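# Line up three lettered blocks alphabetically on mat

## Task

Four blocks are present and three have a letter on their top face. Place those three entirely on the mat, touching or nearly touching, in one straight line. Viewed from the point halfway between the two arm bases, the letters must read alphabetically from left to right, face up and not upside down or turned. The fourth block must end up off the mat. Everything must stay in place without the robot holding it, and both grippers must release and move away at the end.

## Robot and tools

Robot: two six-joint arms, left_arm and right_arm, each with a parallel gripper. All positions share one scene frame. The origin sits on the table surface between the arm bases, +z is up, +x points forward over the table, and left_arm is mounted on the +y side. The arm names do not tell you which side of a camera image an arm appears on. For the goal, left to right is judged looking from the midpoint of the bases out along +x, so left is +y and right is -y.

execute_actions takes "actions", a list holding at most one item, plus an optional "pictures" boolean (pictures come by default). Three forms:
- Empty list: no command, just returns the current state.
- Move: {"rows": [...], "steps": n}, with n from 1 to 15 control steps of 1/30 s each (15 if omitted). There can be 1 to 15 rows. Each row is used for one step; if there are fewer rows than steps, the final row is held for the rest.
- Wait: {"steps": n} with no rows, n up to 300. It returns when n steps have elapsed since the previous result, and your writing time counts toward that.
A rejected call sends nothing.

Each row is a single flat list of 14 numbers covering both arms, always all 14 even if one arm stays still: left_arm waist, shoulder, elbow, forearm roll, wrist pitch, wrist roll, opening, then the same seven for right_arm. The six joint values are absolute target angles in radians, in the same form as the Joint positions line, not offsets. Stated ranges per arm: waist -6.283 to 6.283, shoulder -2.059 to 2.094, elbow -3.927 to 0.192, forearm roll -6.283 to 6.283, wrist pitch -1.693 to 3.142, wrist roll -6.283 to 6.283. A target more than 0.010 rad outside a range, and further out than the joint currently is, gets the call refused. True limits may differ by up to 0.010 rad; a request beyond the true limit is clipped there and the result may say "joint sent to its limit" (possibly about an earlier motion still running). Missing that line does not prove there is room left. Opening is an absolute value from -1 (closed) to +1 (fully open).

Motion limits: joint targets change at most 3.14 rad/s, take 0.16 s to speed up, and all joints of an arm are timed to arrive together. Each step the target is clamped to within 0.623 rad of the measured angle, and if it would move the gripper more than 70 mm from where it is, the whole arm's targets are pulled back. Far moves therefore need several calls or waits. Between calls the arms keep heading to the last row sent until they have nearly stopped or a step is HELD; after that only a new action moves them further. The simulation runs on while you think.

Results: the state line gives, per arm, end_effector_position in metres and end_effector_quat_wxyz, plus linear (m/s) and angular (rad/s) velocities, all in the scene frame. Printed hand position can be off, more so at long reach. Joint positions and Joint velocities list each arm's six joints (rad, rad/s) then the finger-pad gap (m, m/s; 0.084 m fully open). grip_measured is the measured opening on the command scale. "joint command not followed" means a clearance check altered or blocked joint targets on some steps; the rest of the row still ran. HELD marks steps where your row was partly or fully not sent.

Gripper geometry: fingers point along the gripper's +z and close along its y axis. The reported position is the point between closed pads, about 2 cm short of the fingertips; closing pushes the tips roughly 10 mm further along +z.

Grasping: keep commanding an opening well below grip_measured; a bigger gap squeezes harder, up to about 24 N per pad for objects up to about 6 cm wide. Commanding the grip_measured value you read still presses lightly. Avoid closing fast, which can overpress and spring the fingers open. Random tugs on held items or pushes on loose ones may occur, so check grips and block positions.

Cameras: cam_head_left and cam_head_right (fixed, 672x504) and cam_left_wrist and cam_right_wrist (on the hands, 672x504). Calibration lines give intrinsics K, distortion D and T_world_to_cam mapping the scene frame into the camera; fixed cameras may be off by a couple of degrees and millimetres, and wrist camera poses follow reported joints. zoom_image takes "camera" (one of those four names) and "region" [x0, y0, x1, y1] in pixels of that camera's latest image, origin top-left, at most 504 by 504. Use it to read the letters and their orientation.

Safety: do not let the arms collide or press each other, do not push hard into the table or blocks, and never drop or knock anything off the table. Contact torque at a joint's load limit (waist and shoulder 46, elbow and forearm roll 27.6, wrist pitch and wrist roll 18.4 N m, held weight included) causes a torque fault: the arm backs off, freezes 10 s and drops the rest of the call. Holding loads heats motors; MOTOR HOT appears from 65 °C and at 80 °C the arm is braked until it cools (OVER-TEMPERATURE FAULT). Prefer smooth, efficient motion and few stops.

Finish: release the blocks, move the grippers away, confirm everything rests on its own, then call finished_scene with the current scene number. This is final; its result reports success and gives the next task if there is one.

Each tool is called after ">>>" as name(argument=value, ...), one argument or row to a line, values as JSON.

## Session

>>> execute_actions(
  actions=[],
)

Scene clock: 0.00 s of 7600.00 s.
left_arm: end_effector_position=(+0.2336, +0.3967, +0.2357) grip_measured=+1.00 end_effector_quat_wxyz=(+0.023, +0.268, +0.939, -0.215) end_effector_velocity=(-0.000, +0.000, -0.000) end_effector_angular_velocity=(+0.000, -0.000, +0.001) | right_arm: end_effector_position=(+0.5269, -0.2774, +0.2852) grip_measured=+1.00 end_effector_quat_wxyz=(-0.005, +0.606, +0.795, +0.012) end_effector_velocity=(+0.000, -0.000, -0.000) end_effector_angular_velocity=(-0.000, +0.001, -0.000)
Joint positions: left_arm=[ 0.396 -0.779 -0.502 -0.355  1.543 -2.091  0.084] | right_arm=[ 0.409  0.175 -1.517  0.024  1.329 -1.597  0.084]
Joint velocities: left_arm=[ 0. -0.  0.  0. -0. -0.  0.] | right_arm=[-0.     0.001 -0.     0.    -0.    -0.    -0.   ]
camera_calibration (this result's frames):
cam_left_wrist: T_world_to_cam=[[0.521359, 0.746897, -0.412711, -0.286467], [0.849115, -0.502123, 0.163939, 0.032085], [-0.0847858, -0.43591, -0.895988, 0.535305], [0, 0, 0, 1]] pos_world=[0.167494, 0.463417, 0.356138]
cam_right_wrist: T_world_to_cam=[[0.959766, 0.280593, 0.0107919, -0.397612], [0.280777, -0.959474, -0.0239398, -0.336693], [0.0036372, 0.0260067, -0.999655, 0.425139], [0, 0, 0, 1]] pos_world=[0.474604, -0.222537, 0.421223]

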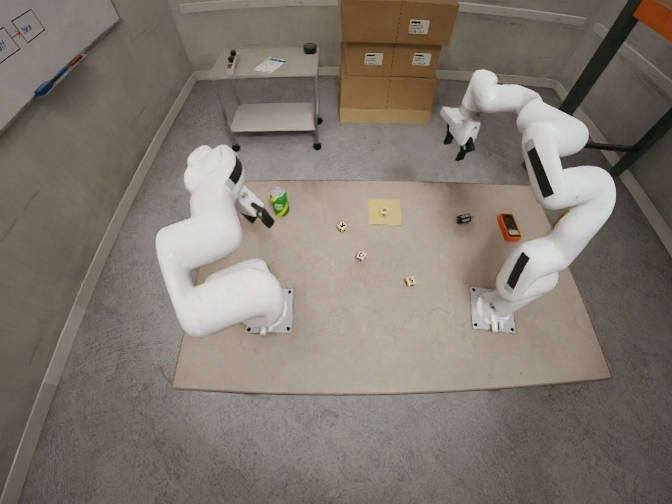

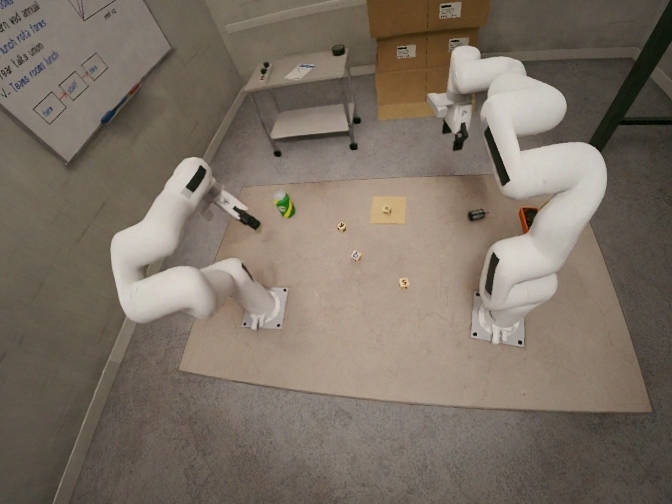

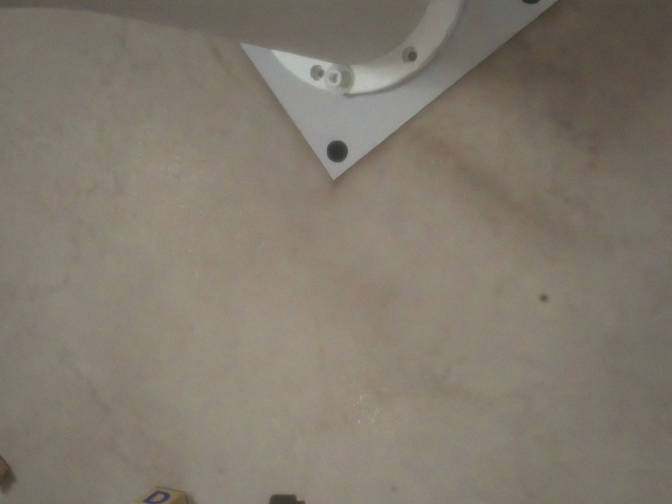

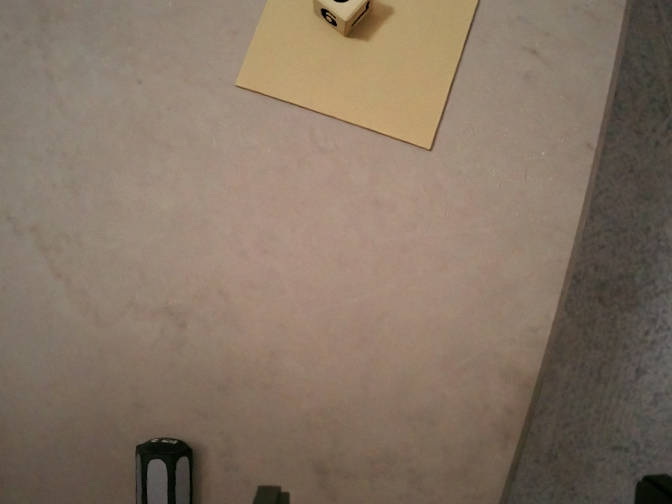

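>>> zoom_image(
  camera="cam_head_left",
  region=[330, 190, 430, 295],
)

>>> zoom_image(
  camera="cam_head_right",
  region=[330, 190, 430, 295],
)

Region (330, 190, 430, 295) of cam_head_left's 672x504 image, scaled by 4.800, with more detail than that image has; it fills the left 480 columns of this view, and the rest is white.

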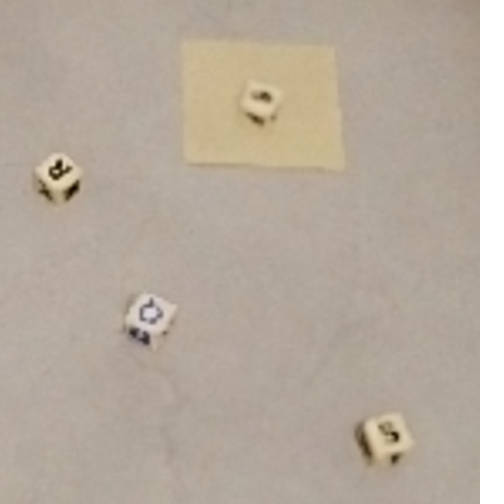

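Region (330, 190, 430, 295) of cam_head_right's 672x504 image, scaled by 4.800, with more detail than that image has; it fills the left 480 columns of this view, and the rest is white.

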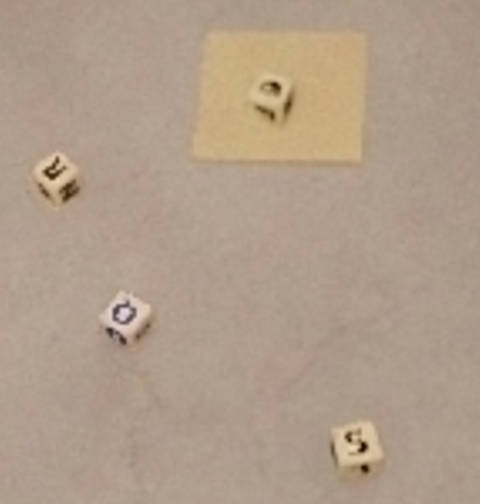

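>>> execute_actions(
  actions=[
    {"rows":[[1.3,-0.779,-0.502,-0.355,1.543,-2.091,1,0.88,0.319,-1.465,0,1.146,-2.42,1]]},
  ],
  pictures=false,
)

>>> execute_actions(
  actions=[
    {"steps":15},
  ],
)

Scene clock: 11.43 s of 7600.00 s.
left_arm: end_effector_position=(+0.1811, +0.5327, +0.2358) grip_measured=+1.00 end_effector_quat_wxyz=(+0.094, -0.059, +0.974, -0.195) end_effector_velocity=(-0.236, +0.275, -0.000) end_effector_angular_velocity=(-0.001, +0.001, +1.652) | right_arm: end_effector_position=(+0.4822, -0.1252, +0.2304) grip_measured=+1.00 end_effector_quat_wxyz=(-0.002, +0.251, +0.968, +0.004) end_effector_velocity=(-0.160, +0.328, -0.126) end_effector_angular_velocity=(-0.039, -0.011, +1.965)
Joint positions: left_arm=[ 1.074 -0.779 -0.502 -0.355  1.543 -2.091  0.084] | right_arm=[ 0.708  0.267 -1.484  0.009  1.213 -2.09   0.084]
Joint velocities: left_arm=[ 1.652  0.002 -0.     0.     0.     0.     0.   ] | right_arm=[ 0.672  0.207  0.076 -0.034 -0.26  -1.283 -0.   ]
Steps of this call (steps 1 to 90: nothing new was sent; then 7.93 s passed at rest; steps 91 to 105: all 15 steps of this action). Readings (joint positions):
91: left_arm=[0.396 -0.779 -0.502 -0.355 1.543 -2.091] | right_arm=[0.410 0.175 -1.517 0.024 1.329 -1.597]
92: left_arm=[0.401 -0.779 -0.502 -0.355 1.544 -2.091] | right_arm=[0.412 0.176 -1.517 0.024 1.327 -1.603]
94: left_arm=[0.453 -0.779 -0.502 -0.355 1.544 -2.091] | right_arm=[0.446 0.185 -1.515 0.021 1.312 -1.654]
98: left_arm=[0.686 -0.779 -0.502 -0.355 1.543 -2.091] | right_arm=[0.550 0.219 -1.501 0.017 1.274 -1.796]
105: the state above

Scene clock: 11.93 s of 7600.00 s.
left_arm: end_effector_position=(+0.1452, +0.5661, +0.2357) grip_measured=+1.00 end_effector_quat_wxyz=(+0.115, -0.168, +0.962, -0.184) end_effector_velocity=(-0.002, +0.001, -0.000) end_effector_angular_velocity=(-0.001, +0.001, +0.008) | right_arm: end_effector_position=(+0.4343, -0.0456, +0.1993) grip_measured=+1.00 end_effector_quat_wxyz=(+0.001, +0.003, +1.000, +0.001) end_effector_velocity=(-0.003, +0.002, -0.003) end_effector_angular_velocity=(-0.004, +0.003, +0.021)
Joint positions: left_arm=[ 1.298 -0.779 -0.502 -0.355  1.543 -2.091  0.084] | right_arm=[ 0.878  0.318 -1.466 -0.     1.146 -2.419  0.084]
Joint velocities: left_arm=[ 0.008  0.002 -0.     0.001 -0.     0.     0.   ] | right_arm=[ 0.007  0.003  0.005 -0.001 -0.003 -0.014 -0.   ]
Steps of this call (steps 1 to 15: the robot went on to your last target). Readings (joint positions):
1: left_arm=[1.128 -0.779 -0.502 -0.355 1.543 -2.091] | right_arm=[0.730 0.273 -1.481 0.008 1.204 -2.133]
2: left_arm=[1.178 -0.779 -0.502 -0.355 1.543 -2.091] | right_arm=[0.753 0.280 -1.479 0.007 1.196 -2.176]
4: left_arm=[1.253 -0.779 -0.502 -0.355 1.543 -2.091] | right_arm=[0.797 0.294 -1.474 0.004 1.178 -2.261]
8: left_arm=[1.293 -0.779 -0.502 -0.355 1.543 -2.091] | right_arm=[0.867 0.315 -1.466 0.001 1.153 -2.388]
15: the state above
camera_calibration (this result's frames):
cam_left_wrist: T_world_to_cam=[[-0.263001, 0.872137, -0.412562, -0.32396], [0.920257, 0.355192, 0.164213, -0.303531], [0.289755, -0.336475, -0.896006, 0.490996], [0, 0, 0, 1]] pos_world=[0.0518565, 0.555557, 0.356125]
cam_right_wrist: T_world_to_cam=[[-0.00957399, 0.999952, -0.0019421, 0.0834663], [0.999954, 0.00957496, 0.000493828, -0.363424], [0.0005124, -0.00193729, -0.999998, 0.333788], [0, 0, 0, 1]] pos_world=[0.364035, -0.0793359, 0.334129]

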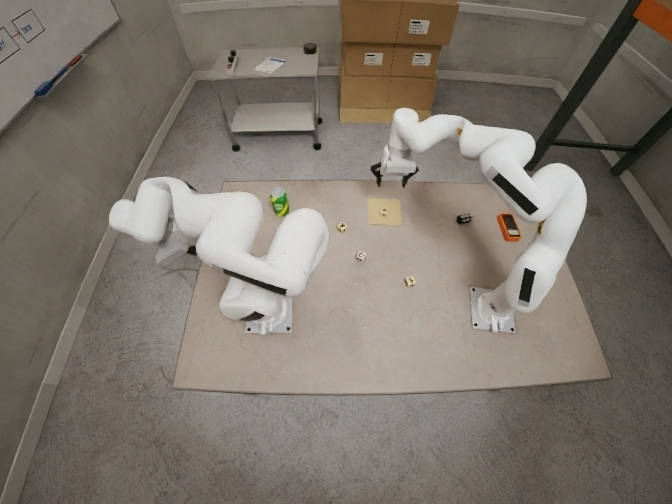

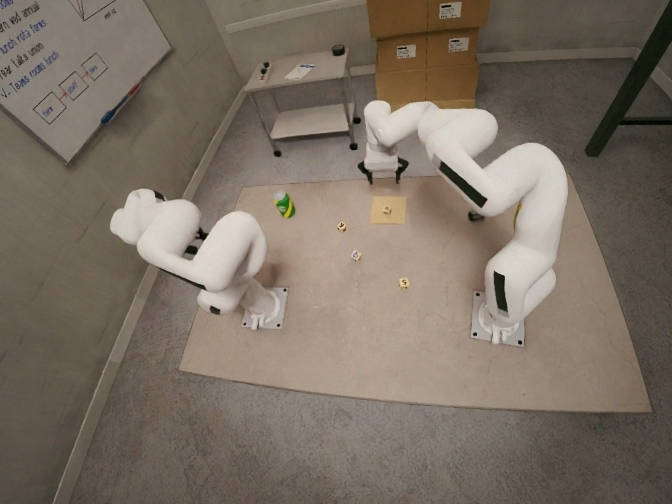

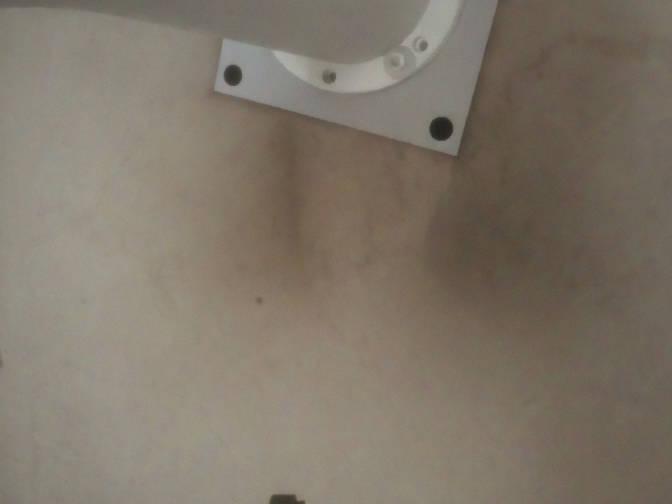

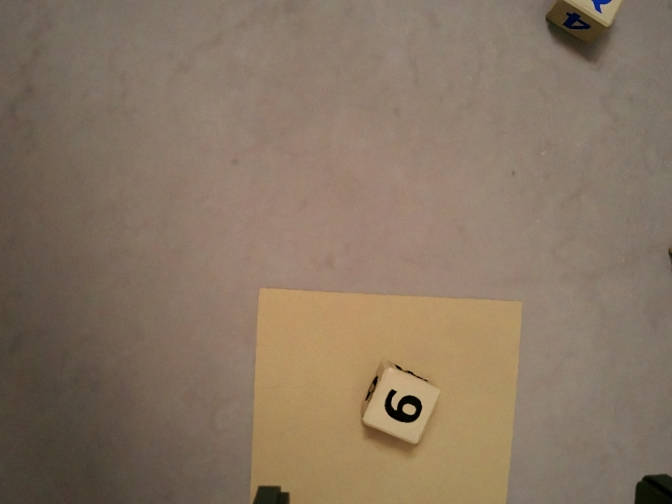

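>>> execute_actions(
  actions=[
    {"rows":[[1.3,-0.1,-1.1,-0.355,1.543,-2.091,1,0.87,0.466,-1.3185,0,0.852,-2.08,1]]},
  ],
  pictures=false,
)

>>> execute_actions(
  actions=[
    {"rows":[[1.3,-0.1,-1.1,-0.355,1.543,-2.091,1,0.87,0.5716,-1.299,0,0.727,-2.08,1]]},
  ],
  pictures=false,
)

>>> execute_actions(
  actions=[
    {"rows":[[1.3,-0.1,-1.1,-0.355,1.543,-2.091,1,0.87,0.5716,-1.299,0,0.727,-2.08,-0.7]],"steps":13},
  ],
  pictures=false,
)

>>> execute_actions(
  actions=[
    {"rows":[[1.3,-0.1,-1.1,-0.355,1.543,-2.091,1,0.87,0.51,-1.31,0,0.8,-2.08,-0.7]],"steps":7},
  ],
  pictures=false,
)

>>> execute_actions(
  actions=[
    {"rows":[[1.3,-0.1,-1.1,-0.355,1.543,-2.091,1,0.6,0.51,-1.31,0,0.8,-2.08,-0.7]]},
  ],
  pictures=false,
)

>>> execute_actions(
  actions=[
    {"rows":[[1.3,-0.1,-1.1,-0.355,1.543,-2.091,1,0.6,0.57,-1.299,0,0.729,-2.08,-0.7]],"steps":12},
  ],
  pictures=false,
)

>>> execute_actions(
  actions=[
    {"rows":[[1.3,-0.1,-1.1,-0.355,1.543,-2.091,1,0.6,0.57,-1.299,0,0.729,-2.08,1]],"steps":10},
  ],
  pictures=false,
)

>>> execute_actions(
  actions=[
    {"rows":[[1.3,-0.1,-1.1,-0.355,1.543,-2.091,1,0.6,0.466,-1.3185,0,0.852,-2.08,1]],"steps":8},
  ],
  pictures=false,
)

>>> execute_actions(
  actions=[
    {"rows":[[1.3,-0.1,-1.1,-0.355,1.543,-2.091,1,1.318,0.262,-1.176,0,0.914,-1.98,1]]},
  ],
  pictures=false,
)

>>> execute_actions(
  actions=[
    {"steps":22},
  ],
)

Scene clock: 44.80 s of 7600.00 s.
left_arm: end_effector_position=(+0.1779, +0.7076, +0.2599) grip_measured=+1.00 end_effector_quat_wxyz=(+0.101, -0.174, +0.956, -0.215) end_effector_velocity=(+0.058, +0.247, -0.069) end_effector_angular_velocity=(-0.181, +0.043, +0.001) | right_arm: end_effector_position=(+0.4370, -0.0490, +0.0793) grip_measured=+1.00 end_effector_quat_wxyz=(-0.001, +0.172, +0.985, -0.001) end_effector_velocity=(+0.025, +0.022, +0.025) end_effector_angular_velocity=(+0.080, -0.094, -0.087)
Joint positions: left_arm=[ 1.3   -0.174 -1.035 -0.355  1.542 -2.091  0.084] | right_arm=[ 0.87   0.465 -1.32   0.     0.857 -2.086  0.084]
Joint velocities: left_arm=[-0.     1.065 -0.875  0.    -0.005  0.    -0.   ] | right_arm=[ 0.    -0.019 -0.019 -0.    -0.085  0.087  0.   ]
Steps of this call (steps 1 to 15: the robot went on to your last target; steps 16 to 90: nothing new was sent; then 29.37 s passed at rest; steps 91 to 105: all 15 steps of this action). Readings (joint positions):
91: left_arm=[1.300 -0.779 -0.502 -0.355 1.543 -2.091] | right_arm=[0.880 0.319 -1.465 -0.000 1.146 -2.420]
92: left_arm=[1.300 -0.774 -0.507 -0.355 1.543 -2.091] | right_arm=[0.880 0.320 -1.463 -0.000 1.140 -2.414]
94: left_arm=[1.300 -0.722 -0.555 -0.355 1.545 -2.091] | right_arm=[0.879 0.337 -1.446 -0.000 1.093 -2.360]
98: left_arm=[1.300 -0.513 -0.749 -0.355 1.542 -2.091] | right_arm=[0.874 0.413 -1.371 0.000 0.964 -2.209]
105: the state above

Scene clock: 45.30 s of 7600.00 s.
left_arm: end_effector_position=(+0.1821, +0.7254, +0.2558) grip_measured=+1.00 end_effector_quat_wxyz=(+0.100, -0.175, +0.955, -0.220) end_effector_velocity=(+0.000, +0.001, -0.002) end_effector_angular_velocity=(-0.004, +0.001, +0.000) | right_arm: end_effector_position=(+0.4387, -0.0476, +0.0239) grip_measured=+1.00 end_effector_quat_wxyz=(+0.002, +0.175, +0.985, +0.002) end_effector_velocity=(-0.008, -0.007, -0.014) end_effector_angular_velocity=(-0.019, +0.022, -0.001)
Joint positions: left_arm=[ 1.3   -0.101 -1.1   -0.355  1.543 -2.091  0.084] | right_arm=[ 0.87   0.569 -1.301 -0.     0.727 -2.08   0.084]
Joint velocities: left_arm=[-0.     0.008 -0.002 -0.    -0.002 -0.    -0.   ] | right_arm=[ 0.     0.014  0.019 -0.    -0.004  0.001 -0.   ]
Steps of this call (steps 1 to 15: all 15 steps of this action). Readings (joint positions):
1: left_arm=[1.300 -0.144 -1.060 -0.355 1.542 -2.091] | right_arm=[0.870 0.464 -1.321 -0.000 0.855 -2.084]
2: left_arm=[1.300 -0.125 -1.075 -0.355 1.542 -2.091] | right_arm=[0.870 0.467 -1.321 -0.000 0.847 -2.082]
4: left_arm=[1.300 -0.108 -1.089 -0.355 1.543 -2.091] | right_arm=[0.870 0.498 -1.320 -0.000 0.800 -2.081]
8: left_arm=[1.300 -0.103 -1.098 -0.355 1.543 -2.091] | right_arm=[0.870 0.570 -1.293 0.000 0.740 -2.080]
15: the state above

Scene clock: 45.73 s of 7600.00 s.
left_arm: end_effector_position=(+0.1821, +0.7256, +0.2557) grip_measured=+1.00 end_effector_quat_wxyz=(+0.100, -0.175, +0.955, -0.220) end_effector_velocity=(+0.000, -0.000, -0.000) end_effector_angular_velocity=(-0.001, +0.000, -0.000) | right_arm: end_effector_position=(+0.4395, -0.0473, +0.0252) grip_measured=-0.33 end_effector_quat_wxyz=(+0.003, +0.176, +0.984, +0.003) end_effector_velocity=(-0.002, -0.001, -0.003) end_effector_angular_velocity=(-0.004, +0.005, +0.000)
Joint positions: left_arm=[ 1.3   -0.1   -1.1   -0.355  1.543 -2.091  0.084] | right_arm=[ 0.869  0.567 -1.302 -0.     0.727 -2.08   0.03 ]
Joint velocities: left_arm=[-0.     0.001 -0.     0.     0.     0.     0.   ] | right_arm=[ 0.     0.003  0.004  0.001 -0.001 -0.001  0.   ]
Steps of this call (steps 1 to 13: all 13 steps of this action). Readings (joint positions):
1: left_arm=[1.300 -0.101 -1.100 -0.355 1.543 -2.091] | right_arm=[0.870 0.569 -1.301 -0.000 0.727 -2.080]
2: left_arm=[1.300 -0.101 -1.100 -0.355 1.543 -2.091] | right_arm=[0.870 0.570 -1.300 -0.000 0.727 -2.080]
4: left_arm=[1.300 -0.100 -1.100 -0.355 1.543 -2.091] | right_arm=[0.870 0.571 -1.299 0.000 0.727 -2.080]
8: left_arm=[1.300 -0.100 -1.100 -0.355 1.543 -2.091] | right_arm=[0.870 0.568 -1.302 -0.000 0.727 -2.080]
13: the state above

Scene clock: 45.97 s of 7600.00 s.
left_arm: end_effector_position=(+0.1821, +0.7256, +0.2556) grip_measured=+1.00 end_effector_quat_wxyz=(+0.100, -0.175, +0.955, -0.220) end_effector_velocity=(-0.000, +0.000, -0.000) end_effector_angular_velocity=(-0.001, +0.000, +0.000) | right_arm: end_effector_position=(+0.4372, -0.0485, +0.0495) grip_measured=-0.33 end_effector_quat_wxyz=(-0.001, +0.175, +0.985, -0.001) end_effector_velocity=(+0.037, +0.031, +0.122) end_effector_angular_velocity=(+0.096, -0.112, -0.001)
Joint positions: left_arm=[ 1.3   -0.1   -1.1   -0.355  1.543 -2.091  0.084] | right_arm=[ 0.871  0.519 -1.307  0.     0.791 -2.08   0.03 ]
Joint velocities: left_arm=[ 0.     0.002 -0.001 -0.    -0.     0.    -0.   ] | right_arm=[-0.002 -0.173 -0.091 -0.001  0.117 -0.001 -0.   ]
Steps of this call (steps 1 to 7: all 7 steps of this action). Readings (joint positions):
1: left_arm=[1.300 -0.100 -1.100 -0.355 1.543 -2.091] | right_arm=[0.869 0.567 -1.302 -0.000 0.727 -2.080]
2: left_arm=[1.300 -0.100 -1.100 -0.355 1.543 -2.091] | right_arm=[0.870 0.565 -1.302 -0.000 0.732 -2.080]
4: left_arm=[1.300 -0.100 -1.100 -0.355 1.543 -2.091] | right_arm=[0.870 0.548 -1.298 0.000 0.765 -2.080]
7: the state above

Scene clock: 46.47 s of 7600.00 s.
left_arm: end_effector_position=(+0.1821, +0.7256, +0.2556) grip_measured=+1.00 end_effector_quat_wxyz=(+0.100, -0.175, +0.955, -0.220) end_effector_velocity=(+0.000, -0.000, -0.000) end_effector_angular_velocity=(-0.000, -0.000, -0.000) | right_arm: end_effector_position=(+0.5189, -0.1733, +0.0544) grip_measured=-0.33 end_effector_quat_wxyz=(-0.000, +0.304, +0.953, -0.000) end_effector_velocity=(+0.012, -0.024, +0.002) end_effector_angular_velocity=(+0.001, -0.001, -0.048)
Joint positions: left_arm=[ 1.3   -0.1   -1.1   -0.355  1.543 -2.091  0.084] | right_arm=[ 0.604  0.51  -1.31  -0.     0.8   -2.08   0.03 ]
Joint velocities: left_arm=[-0.  0. -0. -0. -0.  0.  0.] | right_arm=[-0.048 -0.004 -0.001  0.     0.003 -0.    -0.   ]
Steps of this call (steps 1 to 15: all 15 steps of this action). Readings (joint positions):
1: left_arm=[1.300 -0.100 -1.100 -0.355 1.543 -2.091] | right_arm=[0.870 0.514 -1.310 0.000 0.794 -2.080]
2: left_arm=[1.300 -0.100 -1.100 -0.355 1.543 -2.091] | right_arm=[0.867 0.512 -1.310 0.000 0.796 -2.080]
4: left_arm=[1.300 -0.100 -1.100 -0.355 1.543 -2.091] | right_arm=[0.827 0.513 -1.309 0.000 0.797 -2.080]
8: left_arm=[1.300 -0.100 -1.100 -0.355 1.543 -2.091] | right_arm=[0.716 0.514 -1.308 0.000 0.798 -2.080]
15: the state above

Scene clock: 46.87 s of 7600.00 s.
left_arm: end_effector_position=(+0.1821, +0.7256, +0.2556) grip_measured=+1.00 end_effector_quat_wxyz=(+0.100, -0.175, +0.955, -0.220) end_effector_velocity=(-0.000, -0.000, -0.001) end_effector_angular_velocity=(-0.003, +0.001, -0.000) | right_arm: end_effector_position=(+0.5188, -0.1752, +0.0222) grip_measured=-0.33 end_effector_quat_wxyz=(-0.000, +0.306, +0.952, -0.000) end_effector_velocity=(+0.008, +0.003, +0.007) end_effector_angular_velocity=(+0.011, -0.024, -0.002)
Joint positions: left_arm=[ 1.3   -0.1   -1.1   -0.355  1.543 -2.091  0.084] | right_arm=[ 0.601  0.57  -1.299  0.     0.73  -2.08   0.03 ]
Joint velocities: left_arm=[-0.     0.002 -0.     0.     0.001 -0.     0.   ] | right_arm=[-0.001 -0.006 -0.009  0.    -0.011  0.001 -0.   ]
Steps of this call (steps 1 to 12: all 12 steps of this action). Readings (joint positions):
1: left_arm=[1.300 -0.100 -1.100 -0.355 1.543 -2.091] | right_arm=[0.603 0.510 -1.310 -0.000 0.800 -2.080]
2: left_arm=[1.300 -0.100 -1.100 -0.355 1.543 -2.091] | right_arm=[0.603 0.513 -1.310 0.000 0.794 -2.080]
4: left_arm=[1.300 -0.100 -1.100 -0.355 1.543 -2.091] | right_arm=[0.603 0.536 -1.308 0.000 0.763 -2.080]
8: left_arm=[1.300 -0.100 -1.100 -0.355 1.543 -2.091] | right_arm=[0.602 0.567 -1.299 0.000 0.735 -2.080]
12: the state above

Scene clock: 47.20 s of 7600.00 s.
left_arm: end_effector_position=(+0.1821, +0.7256, +0.2556) grip_measured=+1.00 end_effector_quat_wxyz=(+0.100, -0.175, +0.955, -0.220) end_effector_velocity=(+0.000, -0.000, -0.000) end_effector_angular_velocity=(-0.001, +0.000, +0.000) | right_arm: end_effector_position=(+0.5192, -0.1754, +0.0223) grip_measured=+0.99 end_effector_quat_wxyz=(-0.000, +0.306, +0.952, -0.000) end_effector_velocity=(+0.001, +0.000, +0.002) end_effector_angular_velocity=(+0.002, -0.003, -0.002)
Joint positions: left_arm=[ 1.3   -0.1   -1.1   -0.355  1.543 -2.091  0.084] | right_arm=[ 0.6    0.57  -1.299 -0.     0.729 -2.08   0.084]
Joint velocities: left_arm=[-0.     0.    -0.     0.     0.    -0.001 -0.   ] | right_arm=[-0.001 -0.002 -0.002  0.    -0.     0.001  0.005]
Steps of this call (steps 1 to 10: all 10 steps of this action). Readings (joint positions):
1: left_arm=[1.300 -0.100 -1.100 -0.355 1.543 -2.091] | right_arm=[0.601 0.570 -1.299 0.000 0.730 -2.080]
2: left_arm=[1.300 -0.100 -1.100 -0.355 1.543 -2.091] | right_arm=[0.600 0.570 -1.299 -0.000 0.729 -2.080]
4: left_arm=[1.300 -0.100 -1.100 -0.355 1.543 -2.091] | right_arm=[0.600 0.570 -1.299 -0.000 0.729 -2.080]
8: left_arm=[1.300 -0.100 -1.100 -0.355 1.543 -2.091] | right_arm=[0.600 0.570 -1.299 -0.000 0.729 -2.080]
10: the state above

Scene clock: 47.47 s of 7600.00 s.
left_arm: end_effector_position=(+0.1821, +0.7256, +0.2556) grip_measured=+1.00 end_effector_quat_wxyz=(+0.100, -0.175, +0.955, -0.220) end_effector_velocity=(+0.000, -0.000, +0.000) end_effector_angular_velocity=(+0.000, -0.000, -0.000) | right_arm: end_effector_position=(+0.5245, -0.1729, +0.0817) grip_measured=+1.00 end_effector_quat_wxyz=(+0.007, +0.306, +0.952, +0.006) end_effector_velocity=(+0.011, +0.005, +0.106) end_effector_angular_velocity=(+0.026, -0.055, +0.000)
Joint positions: left_arm=[ 1.3   -0.1   -1.1   -0.355  1.543 -2.091  0.084] | right_arm=[ 0.6    0.467 -1.325 -0.     0.839 -2.08   0.084]
Joint velocities: left_arm=[-0.    -0.001 -0.    -0.     0.001  0.    -0.   ] | right_arm=[ 0.    -0.176 -0.05   0.001  0.165 -0.001 -0.   ]
Steps of this call (steps 1 to 8: all 8 steps of this action). Readings (joint positions):
1: left_arm=[1.300 -0.100 -1.100 -0.355 1.543 -2.091] | right_arm=[0.600 0.570 -1.299 -0.000 0.729 -2.080]
2: left_arm=[1.300 -0.100 -1.100 -0.355 1.543 -2.091] | right_arm=[0.600 0.567 -1.299 0.000 0.734 -2.080]
4: left_arm=[1.300 -0.100 -1.100 -0.355 1.543 -2.091] | right_arm=[0.600 0.538 -1.300 0.000 0.778 -2.080]
8: the state above

Scene clock: 47.97 s of 7600.00 s.
left_arm: end_effector_position=(+0.1821, +0.7256, +0.2556) grip_measured=+1.00 end_effector_quat_wxyz=(+0.100, -0.175, +0.955, -0.220) end_effector_velocity=(-0.000, -0.000, +0.001) end_effector_angular_velocity=(+0.001, -0.000, +0.000) | right_arm: end_effector_position=(+0.4022, -0.0365, +0.1028) grip_measured=+1.00 end_effector_quat_wxyz=(+0.000, +0.169, +0.986, +0.001) end_effector_velocity=(-0.317, +0.267, +0.053) end_effector_angular_velocity=(-0.001, +0.001, +0.656)
Joint positions: left_arm=[ 1.3   -0.1   -1.1   -0.355  1.543 -2.091  0.084] | right_arm=[ 0.929  0.371 -1.251  0.     0.878 -2.033  0.084]
Joint velocities: left_arm=[-0.    -0.002  0.    -0.     0.    -0.    -0.   ] | right_arm=[ 0.76  -0.213  0.147 -0.     0.068  0.103 -0.   ]
Steps of this call (steps 1 to 15: all 15 steps of this action). Readings (joint positions):
1: left_arm=[1.300 -0.100 -1.100 -0.355 1.543 -2.091] | right_arm=[0.600 0.463 -1.325 -0.000 0.844 -2.080]
2: left_arm=[1.300 -0.100 -1.100 -0.355 1.543 -2.091] | right_arm=[0.604 0.462 -1.321 -0.000 0.847 -2.079]
4: left_arm=[1.300 -0.100 -1.100 -0.355 1.543 -2.091] | right_arm=[0.643 0.452 -1.305 -0.000 0.853 -2.072]
8: left_arm=[1.300 -0.100 -1.100 -0.355 1.543 -2.091] | right_arm=[0.753 0.419 -1.286 0.000 0.862 -2.057]
15: the state above

Scene clock: 48.70 s of 7600.00 s.
left_arm: end_effector_position=(+0.1821, +0.7256, +0.2556) grip_measured=+1.00 end_effector_quat_wxyz=(+0.100, -0.175, +0.955, -0.220) end_effector_velocity=(+0.000, -0.000, -0.000) end_effector_angular_velocity=(-0.001, +0.000, -0.001) | right_arm: end_effector_position=(+0.2221, +0.0616, +0.1283) grip_measured=+1.00 end_effector_quat_wxyz=(-0.000, +0.003, +1.000, -0.000) end_effector_velocity=(-0.005, +0.001, +0.000) end_effector_angular_velocity=(-0.001, +0.000, +0.011)
Joint positions: left_arm=[ 1.3   -0.1   -1.1   -0.355  1.543 -2.091  0.084] | right_arm=[ 1.315  0.263 -1.176 -0.     0.914 -1.98   0.084]
Joint velocities: left_arm=[-0.001  0.     0.    -0.     0.     0.    -0.   ] | right_arm=[ 0.01  -0.003  0.003 -0.     0.001 -0.001 -0.   ]
Steps of this call (steps 1 to 22: the robot went on to your last target). Readings (joint positions):
1: left_arm=[1.300 -0.100 -1.100 -0.355 1.543 -2.091] | right_arm=[0.955 0.364 -1.246 0.000 0.881 -2.029]
2: left_arm=[1.300 -0.100 -1.100 -0.355 1.543 -2.091] | right_arm=[0.980 0.357 -1.241 0.000 0.883 -2.026]
4: left_arm=[1.300 -0.100 -1.100 -0.355 1.543 -2.091] | right_arm=[1.031 0.343 -1.231 0.000 0.888 -2.019]
8: left_arm=[1.300 -0.100 -1.100 -0.355 1.543 -2.091] | right_arm=[1.134 0.314 -1.212 0.000 0.897 -2.005]
22: the state above
camera_calibration (this result's frames):
cam_left_wrist: T_world_to_cam=[[-0.272571, 0.836799, -0.474839, -0.401801], [0.92232, 0.367759, 0.118658, -0.395278], [0.273919, -0.405611, -0.872037, 0.598699], [0, 0, 0, 1]] pos_world=[0.0910585, 0.724432, 0.378199]
cam_right_wrist: T_world_to_cam=[[-0.00860262, 0.999956, -0.00386188, -0.0259008], [0.999962, 0.00859788, -0.00124419, -0.151922], [-0.00121093, -0.00387243, -0.999992, 0.26355], [0, 0, 0, 1]] pos_world=[0.152013, 0.0282264, 0.263258]

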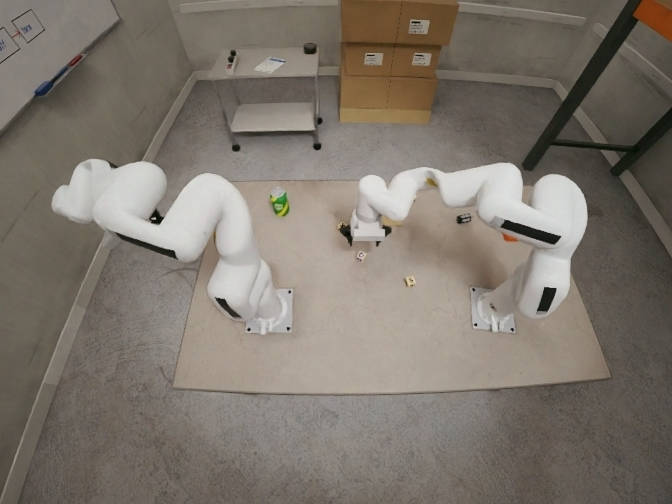

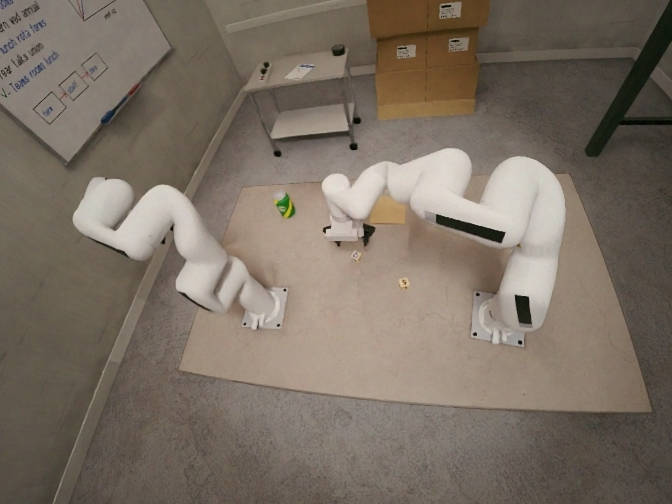

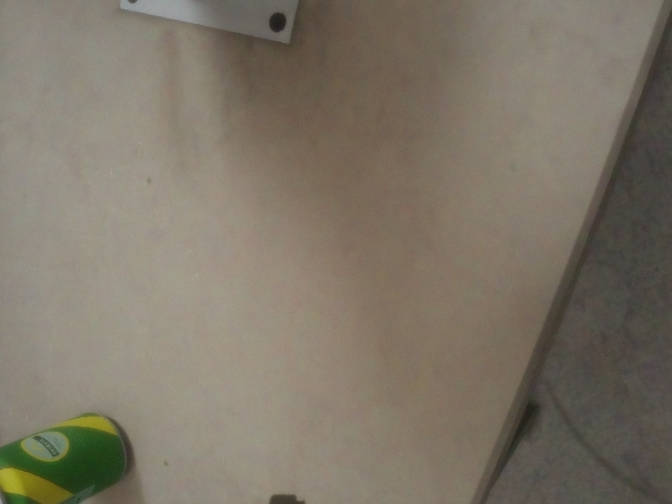

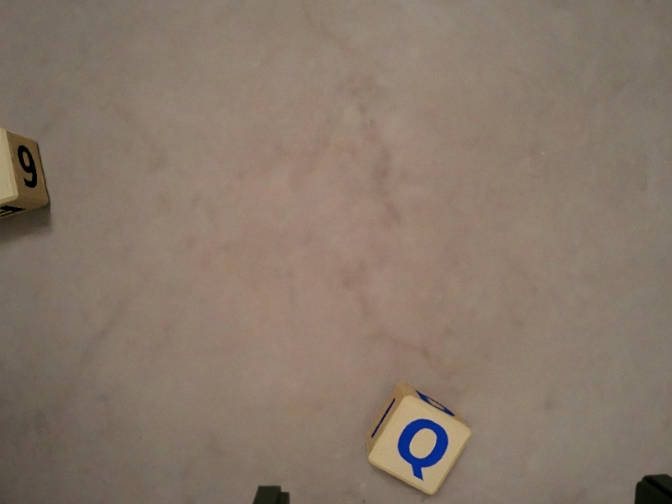

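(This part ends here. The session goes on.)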